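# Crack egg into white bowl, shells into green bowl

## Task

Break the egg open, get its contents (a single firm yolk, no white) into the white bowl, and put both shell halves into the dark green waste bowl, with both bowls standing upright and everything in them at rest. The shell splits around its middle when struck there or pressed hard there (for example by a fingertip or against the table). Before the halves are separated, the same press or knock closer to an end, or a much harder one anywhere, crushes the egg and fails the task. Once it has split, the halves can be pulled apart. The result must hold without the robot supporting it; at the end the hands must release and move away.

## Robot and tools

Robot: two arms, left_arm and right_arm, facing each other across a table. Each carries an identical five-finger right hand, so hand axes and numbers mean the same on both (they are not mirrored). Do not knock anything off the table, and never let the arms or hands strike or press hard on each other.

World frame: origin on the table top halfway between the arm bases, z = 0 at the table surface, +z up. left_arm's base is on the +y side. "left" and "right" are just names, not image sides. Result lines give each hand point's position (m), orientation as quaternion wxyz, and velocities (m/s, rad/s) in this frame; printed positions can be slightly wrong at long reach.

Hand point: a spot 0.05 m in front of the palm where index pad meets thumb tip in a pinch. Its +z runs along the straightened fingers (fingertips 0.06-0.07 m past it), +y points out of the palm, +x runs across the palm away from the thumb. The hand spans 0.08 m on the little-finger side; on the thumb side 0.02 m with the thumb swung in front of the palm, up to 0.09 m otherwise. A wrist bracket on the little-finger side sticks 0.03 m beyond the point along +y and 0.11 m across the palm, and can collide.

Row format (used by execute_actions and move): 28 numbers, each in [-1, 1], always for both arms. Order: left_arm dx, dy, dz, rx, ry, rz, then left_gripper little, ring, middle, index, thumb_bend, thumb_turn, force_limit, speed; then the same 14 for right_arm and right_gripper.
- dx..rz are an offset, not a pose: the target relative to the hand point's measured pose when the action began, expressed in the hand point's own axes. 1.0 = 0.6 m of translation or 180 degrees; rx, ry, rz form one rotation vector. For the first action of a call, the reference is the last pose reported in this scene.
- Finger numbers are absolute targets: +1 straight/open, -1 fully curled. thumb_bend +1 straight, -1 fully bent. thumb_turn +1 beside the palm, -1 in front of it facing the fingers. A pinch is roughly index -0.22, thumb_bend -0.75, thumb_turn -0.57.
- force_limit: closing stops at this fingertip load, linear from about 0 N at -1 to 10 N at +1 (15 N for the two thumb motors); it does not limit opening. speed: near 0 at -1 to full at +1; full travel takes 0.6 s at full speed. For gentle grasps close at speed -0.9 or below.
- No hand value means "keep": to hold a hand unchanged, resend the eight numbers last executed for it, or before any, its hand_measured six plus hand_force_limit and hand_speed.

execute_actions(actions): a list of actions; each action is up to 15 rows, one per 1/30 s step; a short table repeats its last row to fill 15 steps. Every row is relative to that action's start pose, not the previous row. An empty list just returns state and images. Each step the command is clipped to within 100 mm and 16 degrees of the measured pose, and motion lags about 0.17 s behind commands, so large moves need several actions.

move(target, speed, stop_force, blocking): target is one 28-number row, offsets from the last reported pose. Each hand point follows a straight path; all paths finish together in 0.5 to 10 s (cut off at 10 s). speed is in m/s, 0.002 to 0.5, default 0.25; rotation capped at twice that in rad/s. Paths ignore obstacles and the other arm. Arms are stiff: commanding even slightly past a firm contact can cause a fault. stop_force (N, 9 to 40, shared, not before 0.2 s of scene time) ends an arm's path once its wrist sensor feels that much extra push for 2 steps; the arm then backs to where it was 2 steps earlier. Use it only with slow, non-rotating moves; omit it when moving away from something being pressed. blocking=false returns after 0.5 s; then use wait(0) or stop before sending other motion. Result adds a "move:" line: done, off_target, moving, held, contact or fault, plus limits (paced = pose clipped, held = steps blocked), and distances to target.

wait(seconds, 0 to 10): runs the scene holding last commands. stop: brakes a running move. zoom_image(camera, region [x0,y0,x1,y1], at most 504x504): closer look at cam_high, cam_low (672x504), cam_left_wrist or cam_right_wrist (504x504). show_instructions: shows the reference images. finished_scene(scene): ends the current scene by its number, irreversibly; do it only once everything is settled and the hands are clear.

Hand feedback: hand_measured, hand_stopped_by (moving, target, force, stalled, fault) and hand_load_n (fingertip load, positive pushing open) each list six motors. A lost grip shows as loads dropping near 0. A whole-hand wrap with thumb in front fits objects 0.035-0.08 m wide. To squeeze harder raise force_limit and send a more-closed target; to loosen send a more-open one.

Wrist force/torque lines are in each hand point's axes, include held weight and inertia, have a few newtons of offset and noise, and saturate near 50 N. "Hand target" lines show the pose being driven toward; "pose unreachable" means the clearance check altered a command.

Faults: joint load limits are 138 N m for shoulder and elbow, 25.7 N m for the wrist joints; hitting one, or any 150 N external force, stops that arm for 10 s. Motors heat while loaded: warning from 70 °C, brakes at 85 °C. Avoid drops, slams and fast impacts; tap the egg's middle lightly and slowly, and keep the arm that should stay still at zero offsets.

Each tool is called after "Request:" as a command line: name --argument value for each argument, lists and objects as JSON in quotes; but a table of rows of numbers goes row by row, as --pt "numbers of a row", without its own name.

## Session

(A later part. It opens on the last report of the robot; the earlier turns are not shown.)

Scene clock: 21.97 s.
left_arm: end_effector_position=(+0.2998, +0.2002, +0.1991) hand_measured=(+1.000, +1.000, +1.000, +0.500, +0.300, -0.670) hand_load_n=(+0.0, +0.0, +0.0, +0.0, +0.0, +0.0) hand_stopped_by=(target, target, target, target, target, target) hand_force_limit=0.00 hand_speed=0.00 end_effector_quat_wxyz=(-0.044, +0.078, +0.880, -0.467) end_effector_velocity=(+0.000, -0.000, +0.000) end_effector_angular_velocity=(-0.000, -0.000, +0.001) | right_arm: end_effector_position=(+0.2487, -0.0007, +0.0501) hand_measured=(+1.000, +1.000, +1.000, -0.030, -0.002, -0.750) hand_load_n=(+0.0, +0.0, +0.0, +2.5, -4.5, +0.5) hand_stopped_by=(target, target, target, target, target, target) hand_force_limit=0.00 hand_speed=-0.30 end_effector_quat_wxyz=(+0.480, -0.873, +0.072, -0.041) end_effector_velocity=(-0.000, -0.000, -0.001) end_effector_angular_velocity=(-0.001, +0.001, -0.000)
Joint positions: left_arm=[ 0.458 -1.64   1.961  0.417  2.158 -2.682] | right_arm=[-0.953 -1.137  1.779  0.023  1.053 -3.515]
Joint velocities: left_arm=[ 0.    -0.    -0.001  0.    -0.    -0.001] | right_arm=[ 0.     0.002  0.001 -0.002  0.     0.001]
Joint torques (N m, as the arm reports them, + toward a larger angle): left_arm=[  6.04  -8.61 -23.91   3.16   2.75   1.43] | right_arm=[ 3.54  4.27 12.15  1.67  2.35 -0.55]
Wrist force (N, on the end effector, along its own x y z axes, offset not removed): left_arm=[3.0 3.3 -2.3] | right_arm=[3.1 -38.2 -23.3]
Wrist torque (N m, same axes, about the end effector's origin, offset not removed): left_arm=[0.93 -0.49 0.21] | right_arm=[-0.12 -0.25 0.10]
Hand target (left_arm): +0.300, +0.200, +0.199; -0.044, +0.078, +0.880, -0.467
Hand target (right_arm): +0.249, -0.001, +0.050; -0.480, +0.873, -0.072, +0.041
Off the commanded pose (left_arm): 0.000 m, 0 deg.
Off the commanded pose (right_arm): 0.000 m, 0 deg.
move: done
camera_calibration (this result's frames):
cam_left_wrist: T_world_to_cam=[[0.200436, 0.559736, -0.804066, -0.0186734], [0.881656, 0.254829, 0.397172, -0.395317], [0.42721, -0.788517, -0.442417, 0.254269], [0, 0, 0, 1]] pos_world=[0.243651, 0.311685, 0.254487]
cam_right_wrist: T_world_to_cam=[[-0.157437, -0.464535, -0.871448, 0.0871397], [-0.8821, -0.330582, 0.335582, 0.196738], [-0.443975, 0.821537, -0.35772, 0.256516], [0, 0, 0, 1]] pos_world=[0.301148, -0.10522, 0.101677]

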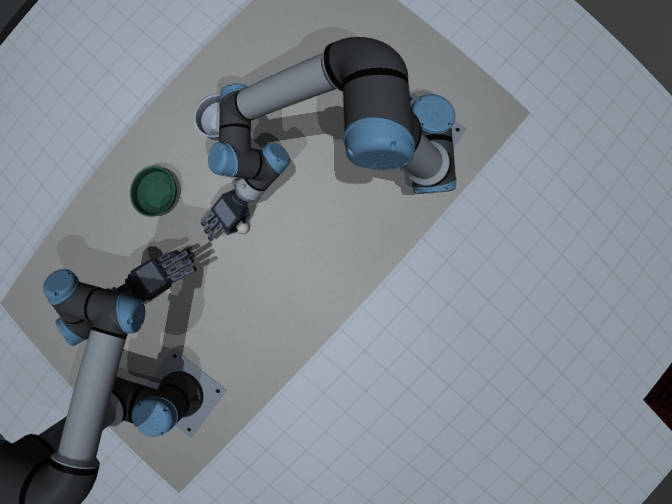

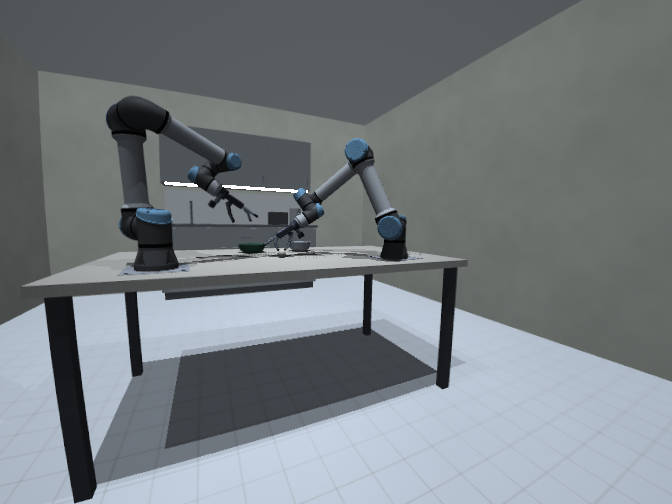

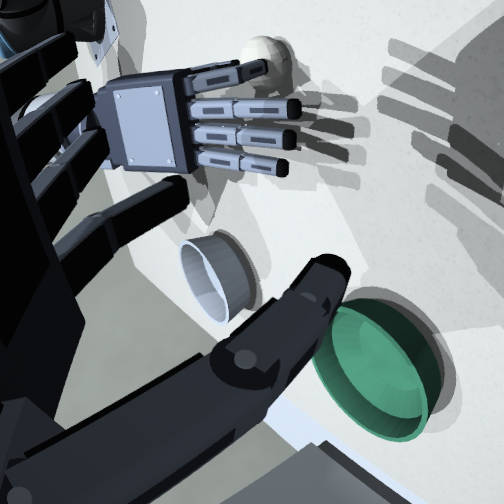

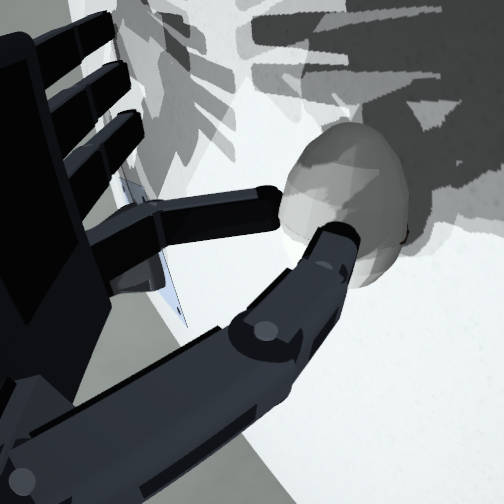

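Request:
move --target '[0,0,0,0,0,0,1,1,1,0.5,0.3,-0.67,0,0,0,-0.125,-0.082,0,0,0,1,1,1,-0.03,0,-0.75,0,-0.3]' --speed 0.1

Request:
move --target '[0,0,0,0,0,0,1,1,1,0.5,0.3,-0.67,0,0,0.497,0.182,-0.215,0,0.186,0.122,-1,-1,-1,0.2,0.2,-0.75,0,0]'

Scene clock: 23.70 s.
left_arm: end_effector_position=(+0.2998, +0.2002, +0.1991) hand_measured=(+1.000, +1.000, +1.000, +0.500, +0.300, -0.670) hand_load_n=(+0.0, +0.0, +0.0, +0.0, +0.0, +0.0) hand_stopped_by=(target, target, target, target, target, target) hand_force_limit=0.00 hand_speed=0.00 end_effector_quat_wxyz=(-0.044, +0.078, +0.880, -0.467) end_effector_velocity=(+0.001, -0.000, +0.000) end_effector_angular_velocity=(-0.001, -0.003, +0.000) | right_arm: end_effector_position=(+0.2482, -0.0020, +0.1396) hand_measured=(+1.000, +1.000, +1.000, -0.030, +0.000, -0.750) hand_load_n=(+0.0, +0.0, +0.0, +0.0, +0.0, +0.0) hand_stopped_by=(target, target, target, target, target, target) hand_force_limit=0.00 hand_speed=-0.30 end_effector_quat_wxyz=(+0.480, -0.873, +0.072, -0.041) end_effector_velocity=(-0.000, -0.000, +0.001) end_effector_angular_velocity=(-0.002, +0.001, +0.000)
Joint positions: left_arm=[ 0.458 -1.64   1.961  0.417  2.158 -2.682] | right_arm=[-0.955 -1.249  1.676  0.237  1.052 -3.516]
Joint velocities: left_arm=[-0.    -0.    -0.001 -0.    -0.001  0.001] | right_arm=[-0.    -0.001 -0.002  0.006 -0.    -0.001]
Joint torques (N m, as the arm reports them, + toward a larger angle): left_arm=[  5.71  -8.28 -24.08   3.19   2.71   1.48] | right_arm=[ -5.56 -40.37 -25.76   2.67  -3.4   -1.66]
Wrist force (N, on the end effector, along its own x y z axes, offset not removed): left_arm=[2.1 0.2 -1.1] | right_arm=[-2.0 4.8 -0.2]
Wrist torque (N m, same axes, about the end effector's origin, offset not removed): left_arm=[0.20 -0.41 -0.04] | right_arm=[0.69 0.47 0.03]
Hand target (left_arm): +0.300, +0.200, +0.199; -0.044, +0.078, +0.880, -0.467
Hand target (right_arm): +0.248, -0.002, +0.140; -0.480, +0.873, -0.072, +0.041
Off the commanded pose (left_arm): 0.000 m, 0 deg.
Off the commanded pose (right_arm): 0.000 m, 0 deg.
move: done
camera_calibration (this result's frames):
cam_left_wrist: T_world_to_cam=[[0.200436, 0.559736, -0.804066, -0.0186735], [0.881656, 0.254829, 0.397172, -0.395317], [0.42721, -0.788517, -0.442417, 0.254269], [0, 0, 0, 1]] pos_world=[0.243651, 0.311685, 0.254487]
cam_right_wrist: T_world_to_cam=[[-0.157428, -0.464483, -0.871477, 0.164463], [-0.882114, -0.330582, 0.335545, 0.165909], [-0.44395, 0.821566, -0.357684, 0.289348], [0, 0, 0, 1]] pos_world=[0.300698, -0.106482, 0.191151]

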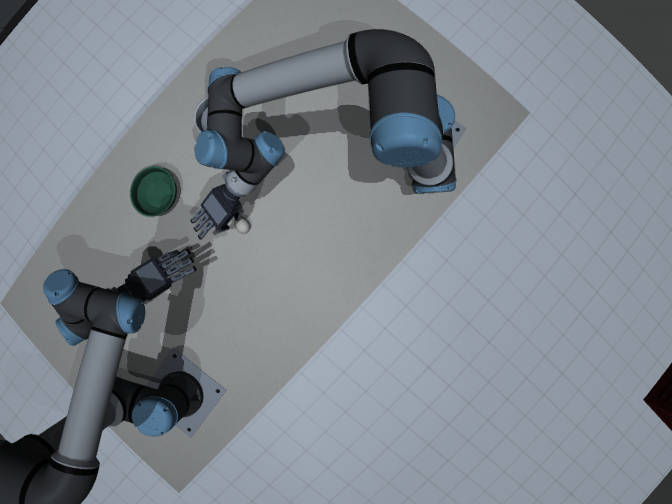

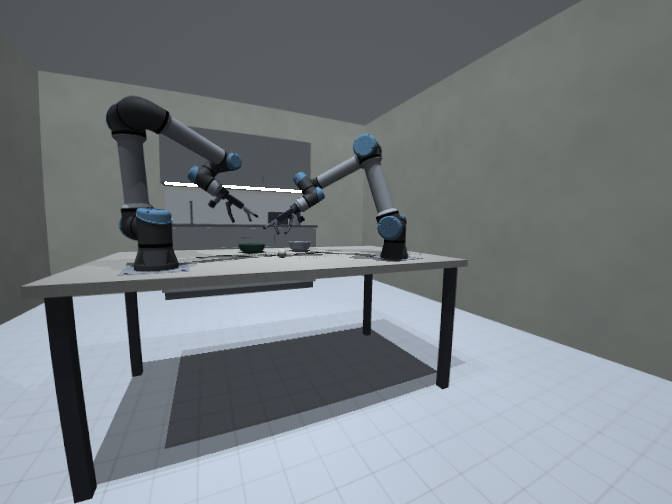

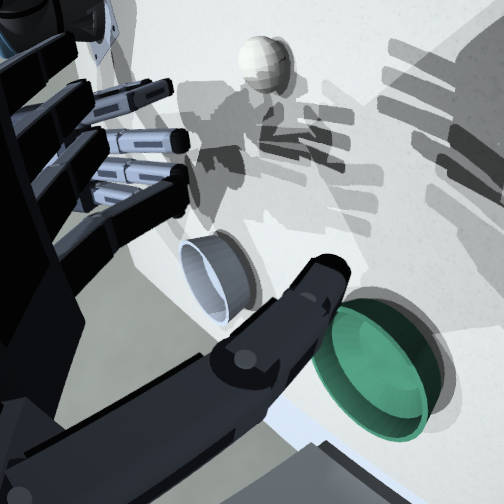

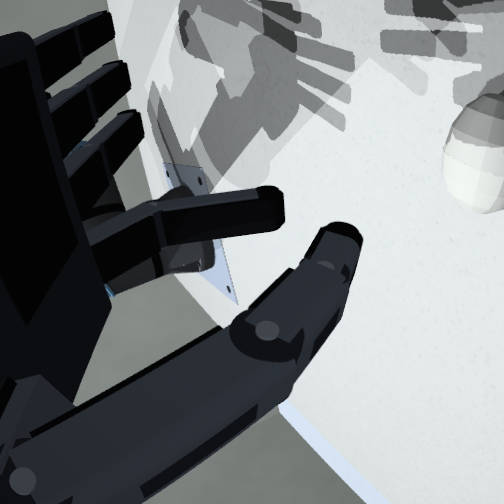

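Scene clock: 25.73 s.
left_arm: end_effector_position=(+0.2998, +0.2002, +0.1991) hand_measured=(+1.000, +1.000, +1.000, +0.500, +0.300, -0.670) hand_load_n=(+0.0, +0.0, +0.0, +0.0, +0.0, +0.0) hand_stopped_by=(target, target, target, target, target, target) hand_force_limit=0.00 hand_speed=0.00 end_effector_quat_wxyz=(-0.044, +0.078, +0.880, -0.467) end_effector_velocity=(+0.000, -0.001, +0.001) end_effector_angular_velocity=(-0.002, -0.003, -0.001) | right_arm: end_effector_position=(+0.5144, -0.2168, +0.1172) hand_measured=(-1.000, -1.000, -1.000, +0.200, +0.200, -0.750) hand_load_n=(+0.0, +0.0, +0.0, +0.0, +0.0, +0.0) hand_stopped_by=(target, target, target, target, target, target) hand_force_limit=0.00 hand_speed=0.00 end_effector_quat_wxyz=(+0.438, -0.796, +0.368, -0.199) end_effector_velocity=(+0.002, -0.002, -0.000) end_effector_angular_velocity=(+0.000, +0.000, -0.006)
Joint positions: left_arm=[ 0.458 -1.64   1.961  0.417  2.158 -2.682] | right_arm=[-1.499 -1.287  1.784  0.125  1.171 -3.407]
Joint velocities: left_arm=[-0.001 -0.001 -0.002  0.    -0.001  0.001] | right_arm=[-0.004  0.002 -0.002 -0.001  0.001  0.001]
Joint torques (N m, as the arm reports them, + toward a larger angle): left_arm=[  5.77  -7.99 -24.04   3.28   2.78   1.37] | right_arm=[ -6.58 -17.03 -25.57  -1.76   2.57   1.54]
Wrist force (N, on the end effector, along its own x y z axes, offset not removed): left_arm=[4.1 -1.9 -4.7] | right_arm=[-1.9 2.3 1.9]
Wrist torque (N m, same axes, about the end effector's origin, offset not removed): left_arm=[0.19 -0.69 -0.14] | right_arm=[0.22 0.15 -0.17]
Hand target (left_arm): +0.300, +0.200, +0.199; -0.044, +0.078, +0.880, -0.467
Hand target (right_arm): +0.515, -0.217, +0.117; -0.438, +0.796, -0.369, +0.199
Off the commanded pose (left_arm): 0.000 m, 0 deg.
Off the commanded pose (right_arm): 0.001 m, 0 deg.
move: done
camera_calibration (this result's frames):
cam_left_wrist: T_world_to_cam=[[0.200436, 0.559736, -0.804066, -0.0186734], [0.881656, 0.254829, 0.397172, -0.395317], [0.42721, -0.788517, -0.442417, 0.254269], [0, 0, 0, 1]] pos_world=[0.243651, 0.311685, 0.254487]
cam_right_wrist: T_world_to_cam=[[-0.425573, -0.249938, -0.869723, 0.271372], [-0.885741, 0.311896, 0.343779, 0.477407], [0.18534, 0.916653, -0.354115, 0.272502], [0, 0, 0, 1]] pos_world=[0.487842, -0.330865, 0.168392]

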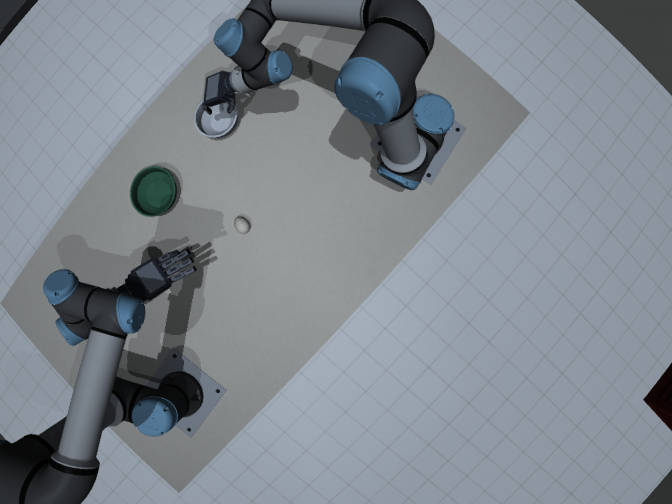

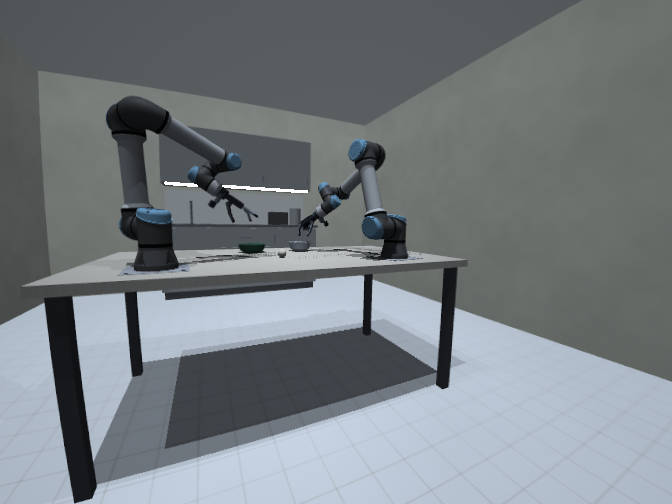

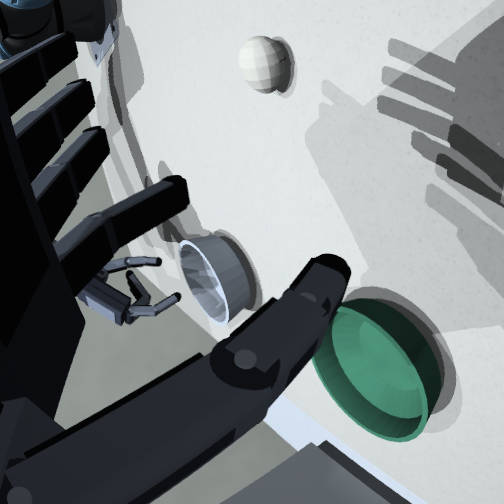

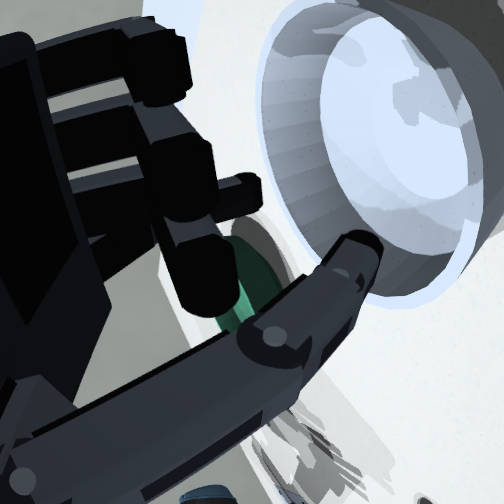

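Request:
move --target '[0,0,0,0,0,0,1,1,1,0.5,0.3,-0.67,0,0,-0.01,0.073,0.087,0,0,0,-1,-1,-1,0.2,0.2,-0.75,0,0]' --speed 0.06 --stop_force 15

Request:
move --target '[0,0,0,0,0,0,1,1,1,0.5,0.3,-0.67,0,0,-0.273,0.077,-0.117,0,0,0,-1,-1,-1,0.2,0.2,-0.75,0,0]' --speed 0.08 --stop_force 20

Scene clock: 27.50 s.
left_arm: end_effector_position=(+0.2998, +0.2002, +0.1991) hand_measured=(+1.000, +1.000, +1.000, +0.500, +0.300, -0.670) hand_load_n=(+0.0, +0.0, +0.0, +0.0, +0.0, +0.0) hand_stopped_by=(target, target, target, target, target, target) hand_force_limit=0.00 hand_speed=0.00 end_effector_quat_wxyz=(-0.044, +0.078, +0.880, -0.467) end_effector_velocity=(-0.000, +0.000, +0.001) end_effector_angular_velocity=(-0.002, +0.001, -0.001) | right_arm: end_effector_position=(+0.5257, -0.1987, +0.0524) hand_measured=(-1.000, -1.000, -1.000, +0.200, +0.200, -0.750) hand_load_n=(+0.0, +0.0, +0.0, +0.0, +0.0, +0.0) hand_stopped_by=(target, target, target, target, target, target) hand_force_limit=0.00 hand_speed=0.00 end_effector_quat_wxyz=(+0.438, -0.796, +0.368, -0.199) end_effector_velocity=(+0.000, +0.001, -0.003) end_effector_angular_velocity=(+0.000, +0.002, +0.001)
Joint positions: left_arm=[ 0.458 -1.64   1.961  0.417  2.158 -2.682] | right_arm=[-1.464 -1.163  1.802 -0.024  1.2   -3.385]
Joint velocities: left_arm=[ 0.001 -0.001  0.    -0.001  0.003 -0.   ] | right_arm=[ 0.002  0.007 -0.    -0.005  0.     0.001]
Joint torques (N m, as the arm reports them, + toward a larger angle): left_arm=[  6.28  -8.73 -24.03   3.24   2.73   1.38] | right_arm=[  6.75 -21.03 -23.09  -1.74   2.42   1.45]
Wrist force (N, on the end effector, along its own x y z axes, offset not removed): left_arm=[5.1 0.3 1.4] | right_arm=[2.5 3.5 -2.6]
Wrist torque (N m, same axes, about the end effector's origin, offset not removed): left_arm=[-0.26 -0.96 0.22] | right_arm=[0.76 -0.27 0.14]
Hand target (left_arm): +0.300, +0.200, +0.199; -0.044, +0.078, +0.880, -0.467
Hand target (right_arm): +0.526, -0.199, +0.052; -0.438, +0.796, -0.368, +0.199
Off the commanded pose (left_arm): 0.000 m, 0 deg.
Off the commanded pose (right_arm): 0.000 m, 0 deg.
move: done
camera_calibration (this result's frames):
cam_left_wrist: T_world_to_cam=[[0.200436, 0.559735, -0.804066, -0.0186734], [0.881656, 0.254829, 0.397172, -0.395317], [0.42721, -0.788517, -0.442417, 0.254269], [0, 0, 0, 1]] pos_world=[0.243651, 0.311685, 0.254487]
cam_right_wrist: T_world_to_cam=[[-0.425724, -0.249908, -0.869658, 0.224434], [-0.885684, 0.311871, 0.343949, 0.503972], [0.185266, 0.916669, -0.35411, 0.23097], [0, 0, 0, 1]] pos_world=[0.499115, -0.312809, 0.103629]

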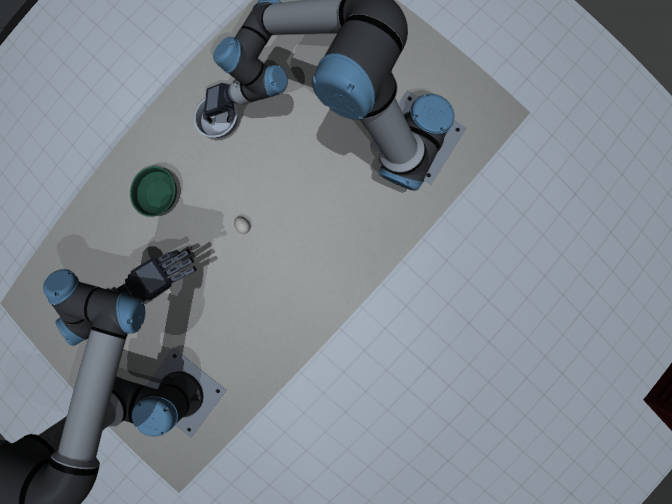

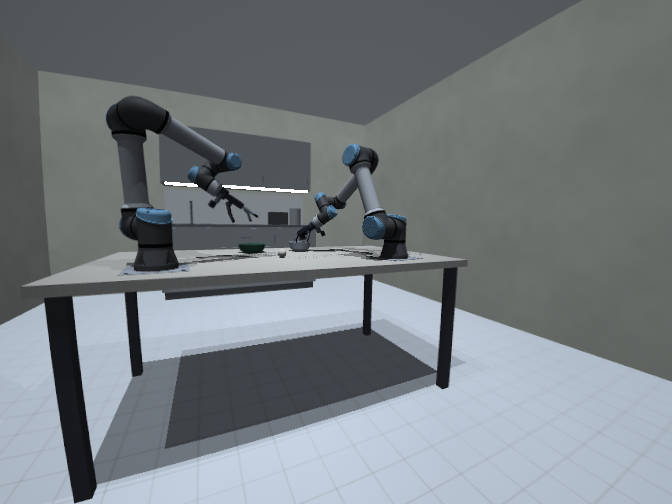

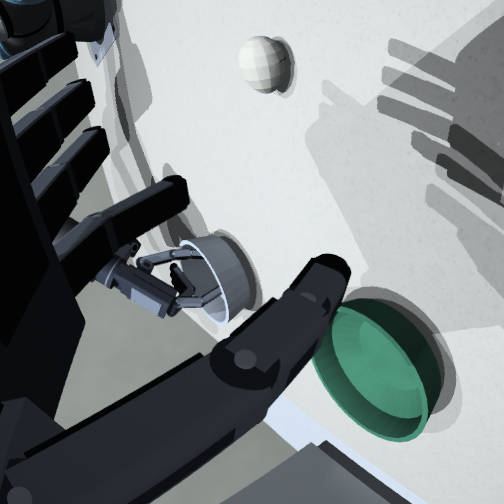

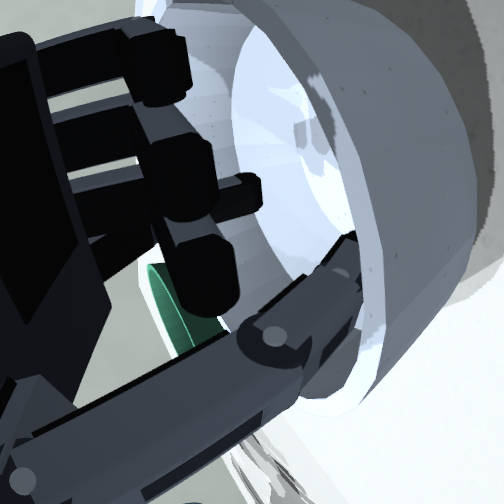

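Scene clock: 30.27 s.
left_arm: end_effector_position=(+0.2998, +0.2002, +0.1991) hand_measured=(+1.000, +1.000, +1.000, +0.500, +0.300, -0.670) hand_load_n=(+0.0, +0.0, +0.0, +0.0, +0.0, +0.0) hand_stopped_by=(target, target, target, target, target, target) hand_force_limit=0.00 hand_speed=0.00 end_effector_quat_wxyz=(-0.044, +0.078, +0.880, -0.467) end_effector_velocity=(-0.000, -0.000, -0.000) end_effector_angular_velocity=(+0.000, -0.000, -0.001) | right_arm: end_effector_position=(+0.3557, -0.1284, +0.0526) hand_measured=(-1.000, -1.000, -1.000, +0.200, +0.200, -0.750) hand_load_n=(+0.0, +0.0, +0.0, -0.5, -1.0, -1.0) hand_stopped_by=(target, target, target, target, target, target) hand_force_limit=0.00 hand_speed=0.00 end_effector_quat_wxyz=(+0.438, -0.796, +0.369, -0.199) end_effector_velocity=(-0.003, +0.001, -0.001) end_effector_angular_velocity=(-0.001, +0.001, +0.001)
Joint positions: left_arm=[ 0.458 -1.64   1.961  0.417  2.158 -2.682] | right_arm=[-1.11  -1.327  2.029 -0.133  1.495 -3.182]
Joint velocities: left_arm=[-0.001  0.    -0.     0.    -0.    -0.   ] | right_arm=[ 0.008  0.     0.002 -0.     0.006  0.004]
Joint torques (N m, as the arm reports them, + toward a larger angle): left_arm=[  5.95  -8.84 -24.03   3.32   2.74   1.38] | right_arm=[  8.9  -33.95  -5.47  -1.61   2.31   1.59]
Wrist force (N, on the end effector, along its own x y z axes, offset not removed): left_arm=[3.2 3.1 -2.4] | right_arm=[1.4 -0.8 1.8]
Wrist torque (N m, same axes, about the end effector's origin, offset not removed): left_arm=[0.59 -0.49 -0.09] | right_arm=[0.00 0.11 0.09]
Hand target (left_arm): +0.300, +0.200, +0.199; -0.044, +0.078, +0.880, -0.467
Hand target (right_arm): +0.355, -0.128, +0.053; -0.438, +0.796, -0.369, +0.199
Off the commanded pose (left_arm): 0.000 m, 0 deg.
Off the commanded pose (right_arm): 0.001 m, 0 deg.
move: done
camera_calibration (this result's frames):
cam_left_wrist: T_world_to_cam=[[0.200436, 0.559735, -0.804066, -0.0186734], [0.881656, 0.254829, 0.397172, -0.395317], [0.42721, -0.788517, -0.442417, 0.254269], [0, 0, 0, 1]] pos_world=[0.243651, 0.311685, 0.254487]
cam_right_wrist: T_world_to_cam=[[-0.426195, -0.249253, -0.869615, 0.17001], [-0.885516, 0.311518, 0.344699, 0.331224], [0.184984, 0.916967, -0.353485, 0.198115], [0, 0, 0, 1]] pos_world=[0.329113, -0.242472, 0.103702]

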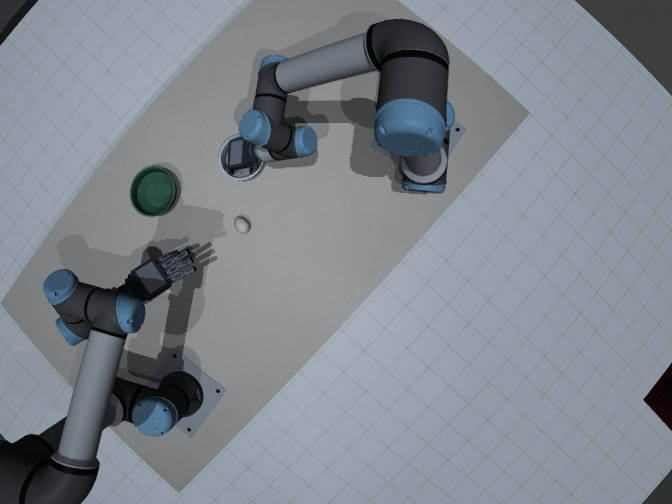

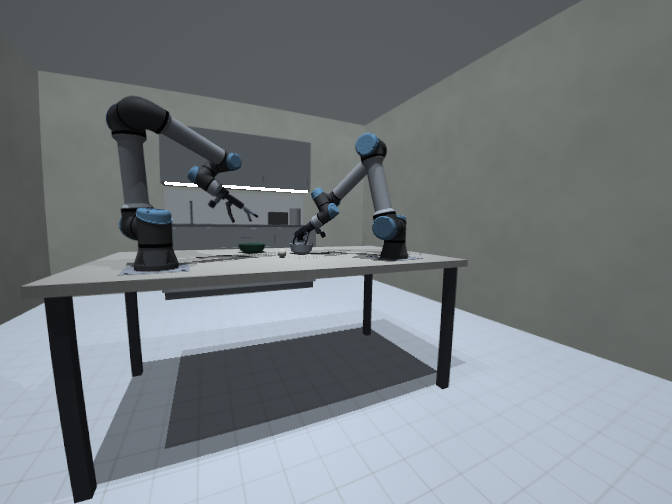

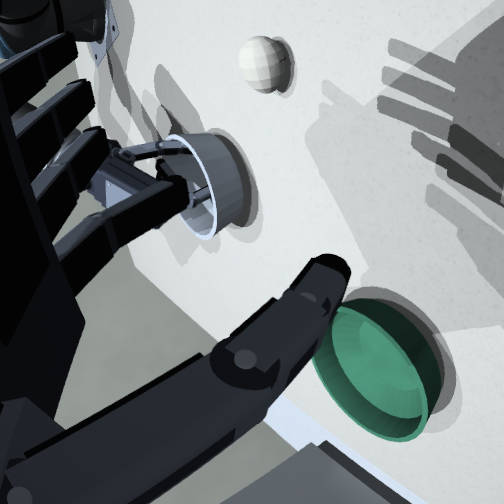

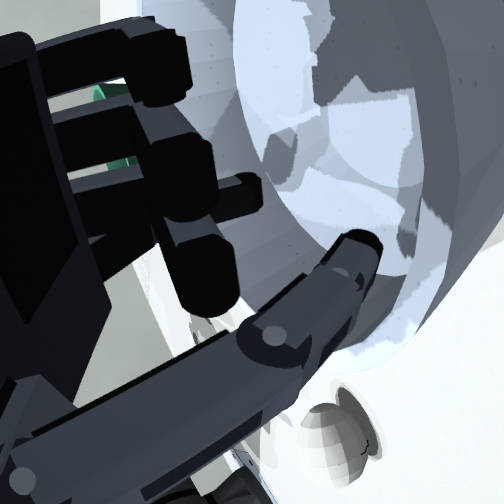

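Request:
move --target '[0.18,-0.04,0.36,0,-0.062,0.092,1,1,1,0.5,0.3,-0.67,0,0,0.018,-0.103,-0.055,0,0,0,-1,-1,-1,0.2,0.2,-0.75,0,0]' --speed 0.2

Request:
move --target '[0,0,0,0,0,0,1,1,1,0.5,0.3,-0.67,0,0,-0.278,0.044,0.033,0,-0.186,-0.122,1,1,1,0.5,0.3,-0.75,0,0]' --speed 0.2

Scene clock: 32.33 s.
left_arm: end_effector_position=(+0.1583, +0.0303, +0.0982) hand_measured=(+1.000, +1.000, +1.000, +0.500, +0.300, -0.670) hand_load_n=(+0.0, +0.0, +0.0, +0.0, +0.0, +0.0) hand_stopped_by=(target, target, target, target, target, target) hand_force_limit=0.00 hand_speed=0.00 end_effector_quat_wxyz=(+0.108, +0.157, +0.860, -0.474) end_effector_velocity=(-0.000, -0.001, -0.002) end_effector_angular_velocity=(+0.002, -0.005, +0.003) | right_arm: end_effector_position=(+0.3671, -0.1335, +0.1224) hand_measured=(-1.000, -1.000, -1.000, +0.200, +0.200, -0.750) hand_load_n=(+0.0, +0.0, +0.0, +0.0, +0.0, +0.0) hand_stopped_by=(target, target, target, target, target, target) hand_force_limit=0.00 hand_speed=0.00 end_effector_quat_wxyz=(+0.438, -0.796, +0.368, -0.199) end_effector_velocity=(-0.001, +0.000, -0.000) end_effector_angular_velocity=(-0.001, +0.001, +0.002)
Joint positions: left_arm=[-0.343 -1.475  2.118 -0.068  1.321 -2.894] | right_arm=[-1.14  -1.424  1.934  0.06   1.469 -3.199]
Joint velocities: left_arm=[-0.004  0.007 -0.002 -0.002 -0.008  0.001] | right_arm=[ 0.001  0.    -0.     0.001 -0.001 -0.   ]
Joint torques (N m, as the arm reports them, + toward a larger angle): left_arm=[ -7.38 -12.8  -29.4   -2.75  -2.95   1.7 ] | right_arm=[ -6.01 -32.83 -25.96   2.36  -3.01  -1.74]
Wrist force (N, on the end effector, along its own x y z axes, offset not removed): left_arm=[1.4 -0.5 -3.0] | right_arm=[-2.7 0.6 3.0]
Wrist torque (N m, same axes, about the end effector's origin, offset not removed): left_arm=[-0.09 -0.29 0.08] | right_arm=[-0.05 0.37 -0.09]
Hand target (left_arm): +0.158, +0.030, +0.098; +0.109, +0.157, +0.860, -0.474
Hand target (right_arm): +0.367, -0.133, +0.122; -0.438, +0.796, -0.368, +0.199
Off the commanded pose (left_arm): 0.001 m, 0 deg.
Off the commanded pose (right_arm): 0.000 m, 0 deg.
move: done
camera_calibration (this result's frames):
cam_left_wrist: T_world_to_cam=[[0.464152, 0.511985, -0.722796, -0.0245836], [0.700645, 0.28702, 0.653235, -0.184679], [0.541904, -0.809624, -0.225499, 0.0973251], [0, 0, 0, 1]] pos_world=[0.0880639, 0.14439, 0.124817]
cam_right_wrist: T_world_to_cam=[[-0.426138, -0.249298, -0.86963, 0.234255], [-0.885538, 0.311539, 0.344624, 0.318926], [0.18501, 0.916948, -0.353521, 0.225345], [0, 0, 0, 1]] pos_world=[0.340556, -0.247589, 0.17347]

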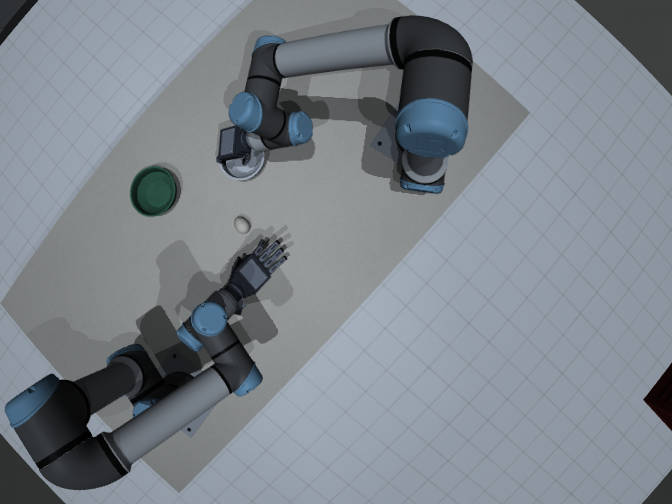

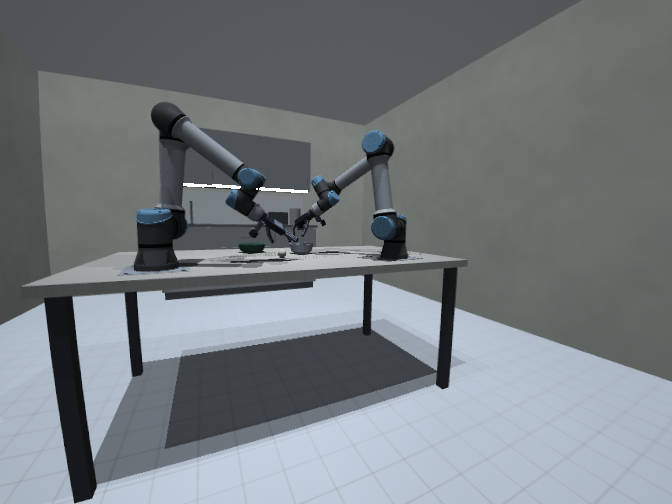

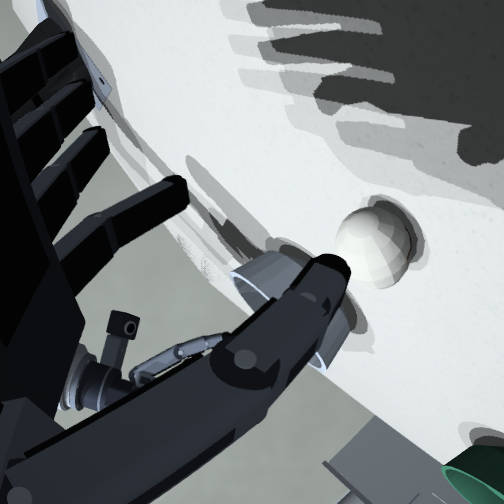

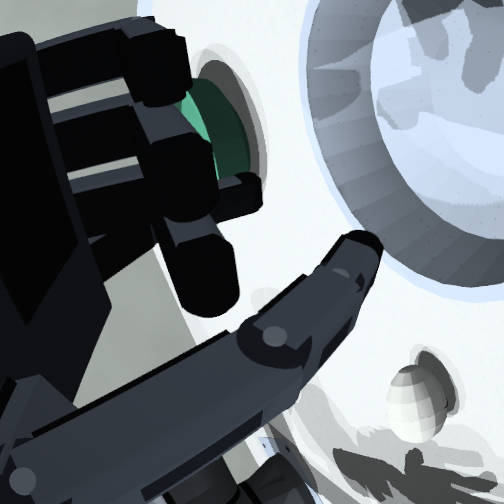

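Scene clock: 34.60 s.
left_arm: end_effector_position=(+0.1583, +0.0303, +0.0982) hand_measured=(+1.000, +1.000, +1.000, +0.500, +0.300, -0.670) hand_load_n=(+0.0, +0.0, +0.0, +0.0, +0.0, +0.0) hand_stopped_by=(target, target, target, target, target, target) hand_force_limit=0.00 hand_speed=0.00 end_effector_quat_wxyz=(+0.108, +0.157, +0.860, -0.474) end_effector_velocity=(+0.001, +0.000, +0.000) end_effector_angular_velocity=(-0.000, -0.002, +0.001) | right_arm: end_effector_position=(+0.2607, -0.0049, +0.0907) hand_measured=(+1.000, +1.000, +1.000, +0.500, +0.300, -0.750) hand_load_n=(+0.0, +0.0, +0.0, +0.0, +0.0, +0.0) hand_stopped_by=(target, target, target, target, target, target) hand_force_limit=0.00 hand_speed=0.00 end_effector_quat_wxyz=(+0.480, -0.873, +0.072, -0.041) end_effector_velocity=(-0.002, +0.003, -0.000) end_effector_angular_velocity=(+0.000, -0.000, +0.012)
Joint positions: left_arm=[-0.343 -1.475  2.118 -0.068  1.321 -2.894] | right_arm=[-0.98  -1.185  1.728  0.13   1.033 -3.533]
Joint velocities: left_arm=[ 0.    -0.    -0.     0.    -0.002  0.001] | right_arm=[ 0.004  0.006 -0.008  0.005 -0.007 -0.006]
Joint torques (N m, as the arm reports them, + toward a larger angle): left_arm=[  7.33 -25.45  -3.8    2.88   2.25   0.06] | right_arm=[  6.89 -19.89 -25.05   2.99  -3.56  -1.79]
Wrist force (N, on the end effector, along its own x y z axes, offset not removed): left_arm=[4.3 -3.6 -6.1] | right_arm=[2.1 0.9 0.2]
Wrist torque (N m, same axes, about the end effector's origin, offset not removed): left_arm=[0.02 -0.70 0.20] | right_arm=[0.22 -0.49 0.16]
Hand target (left_arm): +0.158, +0.030, +0.098; +0.108, +0.157, +0.860, -0.474
Hand target (right_arm): +0.261, -0.005, +0.091; -0.480, +0.873, -0.072, +0.041
Off the commanded pose (left_arm): 0.000 m, 0 deg.
Off the commanded pose (right_arm): 0.000 m, 0 deg.
move: done
camera_calibration (this result's frames):
cam_left_wrist: T_world_to_cam=[[0.464161, 0.511984, -0.722792, -0.0245852], [0.700641, 0.287016, 0.653241, -0.184679], [0.541902, -0.809626, -0.225495, 0.0973249], [0, 0, 0, 1]] pos_world=[0.0880648, 0.14439, 0.124816]
cam_right_wrist: T_world_to_cam=[[-0.157767, -0.464297, -0.871515, 0.122603], [-0.882316, -0.330039, 0.33555, 0.19241], [-0.443429, 0.82189, -0.357587, 0.279742], [0, 0, 0, 1]] pos_world=[0.313155, -0.10949, 0.14232]

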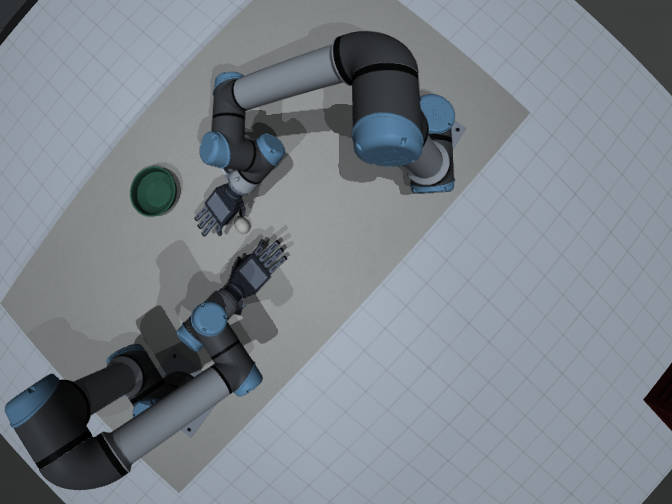

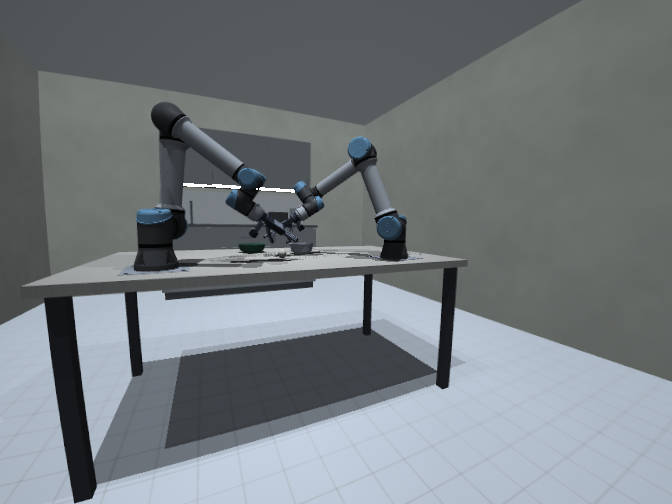

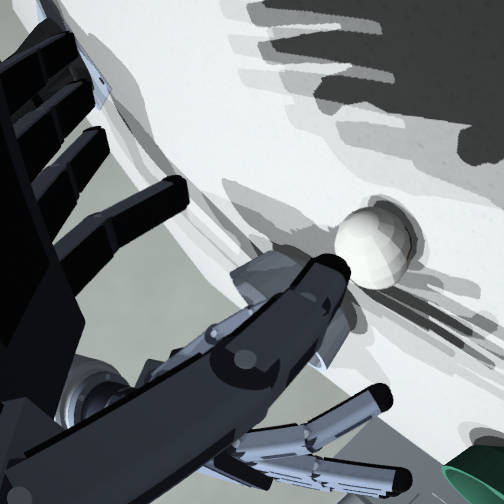

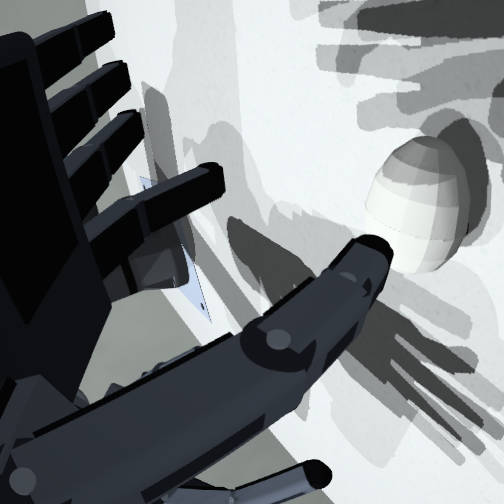

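Request:
move --target '[-0.015,0.087,0.099,0,0,0,1,1,1,0.5,0.3,-0.67,0,0,0,0.082,0.0536,0,0,0,1,1,1,0.5,0.3,-0.75,0,0]' --speed 0.05 --stop_force 15

Request:
move --target '[0,0,0,0,0,0,1,1,1,0.5,0.3,-0.67,0,0,0,0,0,0,0,0,1,1,1,-0.2,0.15,-0.75,-0.5,-0.85]'

Scene clock: 37.00 s.
left_arm: end_effector_position=(+0.1885, +0.0047, +0.0293) hand_measured=(+1.000, +1.000, +1.000, +0.500, +0.300, -0.670) hand_load_n=(+0.0, +0.0, +0.0, +0.0, +0.0, +0.0) hand_stopped_by=(target, target, target, target, target, target) hand_force_limit=0.00 hand_speed=0.00 end_effector_quat_wxyz=(+0.109, +0.157, +0.860, -0.474) end_effector_velocity=(+0.001, -0.000, -0.002) end_effector_angular_velocity=(+0.001, -0.001, +0.000) | right_arm: end_effector_position=(+0.2610, -0.0042, +0.0321) hand_measured=(+1.000, +1.000, +1.000, +0.500, +0.300, -0.750) hand_load_n=(+0.0, +0.0, +0.0, +0.0, +0.0, +0.0) hand_stopped_by=(target, target, target, target, target, target) hand_force_limit=0.00 hand_speed=0.00 end_effector_quat_wxyz=(+0.480, -0.873, +0.072, -0.041) end_effector_velocity=(-0.000, +0.001, -0.001) end_effector_angular_velocity=(+0.001, -0.002, +0.001)
Joint positions: left_arm=[-0.234 -1.282  2.106 -0.261  1.413 -2.834] | right_arm=[-0.979 -1.103  1.784 -0.008  1.034 -3.532]
Joint velocities: left_arm=[ 0.003  0.006 -0.001 -0.004  0.002  0.002] | right_arm=[ 0.001  0.002  0.    -0.005  0.    -0.   ]
Joint torques (N m, as the arm reports them, + toward a larger angle): left_arm=[  9.55 -16.18 -28.84  -3.27   2.19   1.43] | right_arm=[  6.58 -21.1   -5.53  -1.26   2.31   1.38]
Wrist force (N, on the end effector, along its own x y z axes, offset not removed): left_arm=[-0.7 -1.9 -2.7] | right_arm=[-1.8 0.2 -0.8]
Wrist torque (N m, same axes, about the end effector's origin, offset not removed): left_arm=[0.15 0.25 -0.31] | right_arm=[0.11 0.19 -0.10]
Hand target (left_arm): +0.189, +0.005, +0.029; +0.109, +0.157, +0.860, -0.474
Hand target (right_arm): +0.261, -0.004, +0.032; -0.480, +0.873, -0.072, +0.041
Off the commanded pose (left_arm): 0.000 m, 0 deg.
Off the commanded pose (right_arm): 0.000 m, 0 deg.
move: done
camera_calibration (this result's frames):
cam_left_wrist: T_world_to_cam=[[0.46426, 0.511935, -0.722762, -0.0753071], [0.70054, 0.287076, 0.653323, -0.153449], [0.541946, -0.809636, -0.225353, 0.0447094], [0, 0, 0, 1]] pos_world=[0.118229, 0.118802, 0.0558978]
cam_right_wrist: T_world_to_cam=[[-0.157766, -0.464312, -0.871507, 0.0718886], [-0.88231, -0.330044, 0.335559, 0.212558], [-0.44344, 0.821879, -0.357597, 0.258295], [0, 0, 0, 1]] pos_world=[0.313422, -0.108755, 0.083691]

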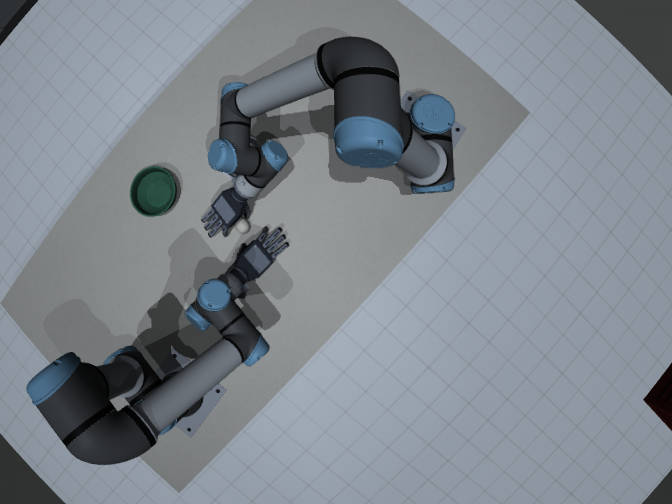

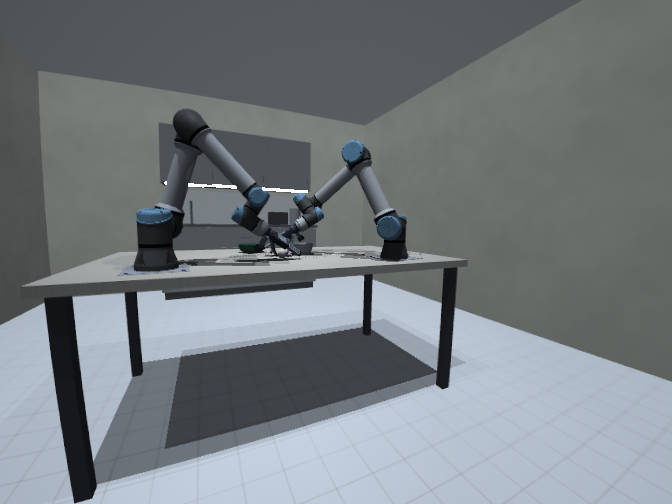

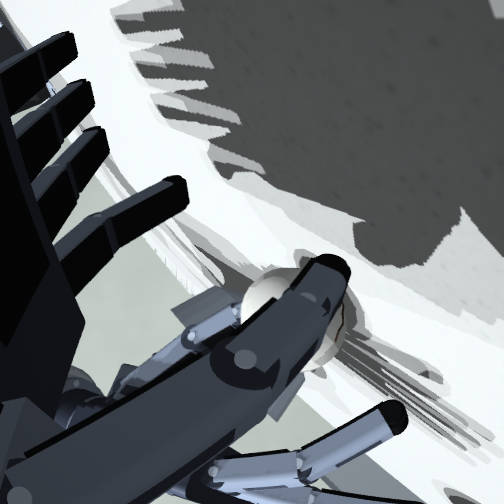

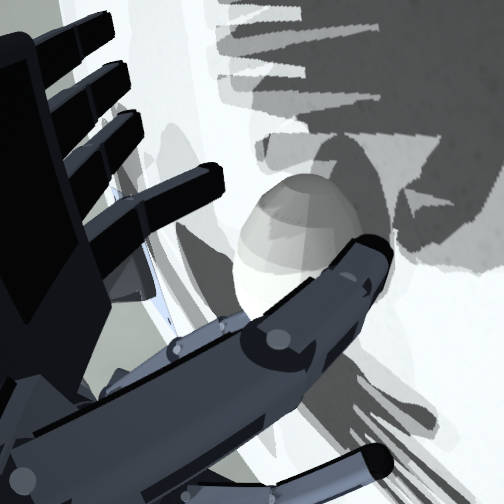

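Scene clock: 38.90 s.
left_arm: end_effector_position=(+0.1885, +0.0047, +0.0293) hand_measured=(+1.000, +1.000, +1.000, +0.500, +0.300, -0.670) hand_load_n=(+0.0, +0.0, +0.0, +0.0, +0.0, +0.0) hand_stopped_by=(target, target, target, target, target, target) hand_force_limit=0.00 hand_speed=0.00 end_effector_quat_wxyz=(+0.109, +0.157, +0.860, -0.474) end_effector_velocity=(+0.001, -0.001, +0.001) end_effector_angular_velocity=(-0.003, -0.001, +0.001) | right_arm: end_effector_position=(+0.2610, -0.0042, +0.0321) hand_measured=(+1.000, +1.000, +1.000, +0.094, +0.152, -0.750) hand_load_n=(+0.0, +0.0, +0.0, +3.0, +3.0, -0.5) hand_stopped_by=(target, target, target, force, target, target) hand_force_limit=-0.50 hand_speed=-0.85 end_effector_quat_wxyz=(+0.480, -0.873, +0.072, -0.041) end_effector_velocity=(-0.001, +0.000, -0.001) end_effector_angular_velocity=(-0.000, +0.000, +0.001)
Joint positions: left_arm=[-0.234 -1.282  2.106 -0.261  1.413 -2.834] | right_arm=[-0.979 -1.103  1.784 -0.008  1.034 -3.532]
Joint velocities: left_arm=[ 0.001 -0.001 -0.001 -0.001 -0.001  0.002] | right_arm=[ 0.001  0.001 -0.    -0.001  0.     0.   ]
Joint torques (N m, as the arm reports them, + toward a larger angle): left_arm=[ -6.79 -31.01  -3.67   2.77  -2.48  -1.43] | right_arm=[  6.82 -42.56 -23.14   2.78   1.93   0.95]
Wrist force (N, on the end effector, along its own x y z axes, offset not removed): left_arm=[8.2 -3.3 -1.6] | right_arm=[-2.3 2.6 0.7]
Wrist torque (N m, same axes, about the end effector's origin, offset not removed): left_arm=[-0.39 -1.18 0.05] | right_arm=[0.25 0.29 -0.05]
Hand target (left_arm): +0.188, +0.005, +0.029; +0.109, +0.157, +0.860, -0.474
Hand target (right_arm): +0.261, -0.004, +0.032; -0.480, +0.873, -0.072, +0.041
Off the commanded pose (left_arm): 0.000 m, 0 deg.
Off the commanded pose (right_arm): 0.000 m, 0 deg.
move: done
camera_calibration (this result's frames):
cam_left_wrist: T_world_to_cam=[[0.464256, 0.511909, -0.722783, -0.0752839], [0.700544, 0.2871, 0.653309, -0.153451], [0.541945, -0.809644, -0.225327, 0.0446978], [0, 0, 0, 1]] pos_world=[0.118226, 0.118783, 0.0559084]
cam_right_wrist: T_world_to_cam=[[-0.157769, -0.46431, -0.871507, 0.0718904], [-0.882311, -0.330042, 0.33556, 0.212558], [-0.443438, 0.821881, -0.357595, 0.258294], [0, 0, 0, 1]] pos_world=[0.313422, -0.108754, 0.0836918]

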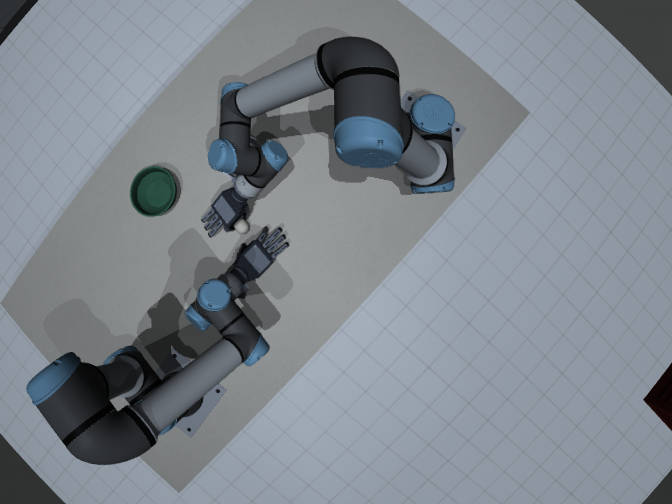

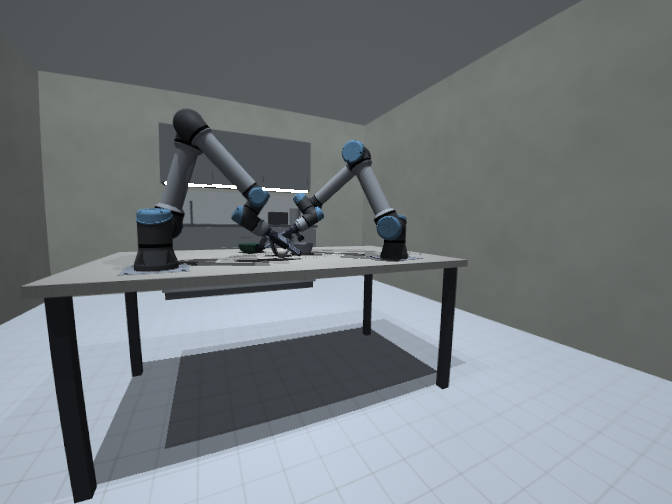

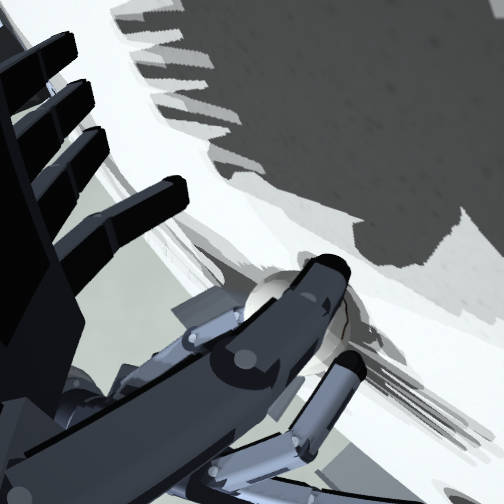

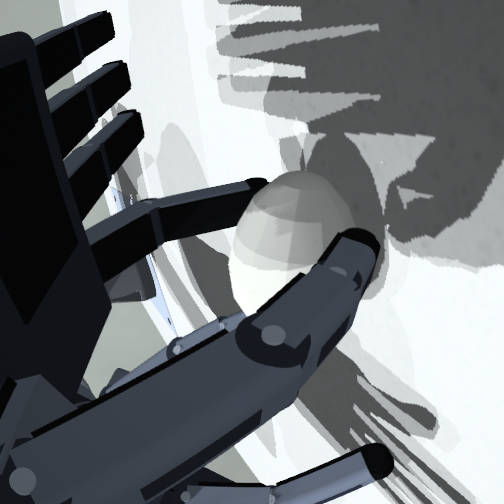

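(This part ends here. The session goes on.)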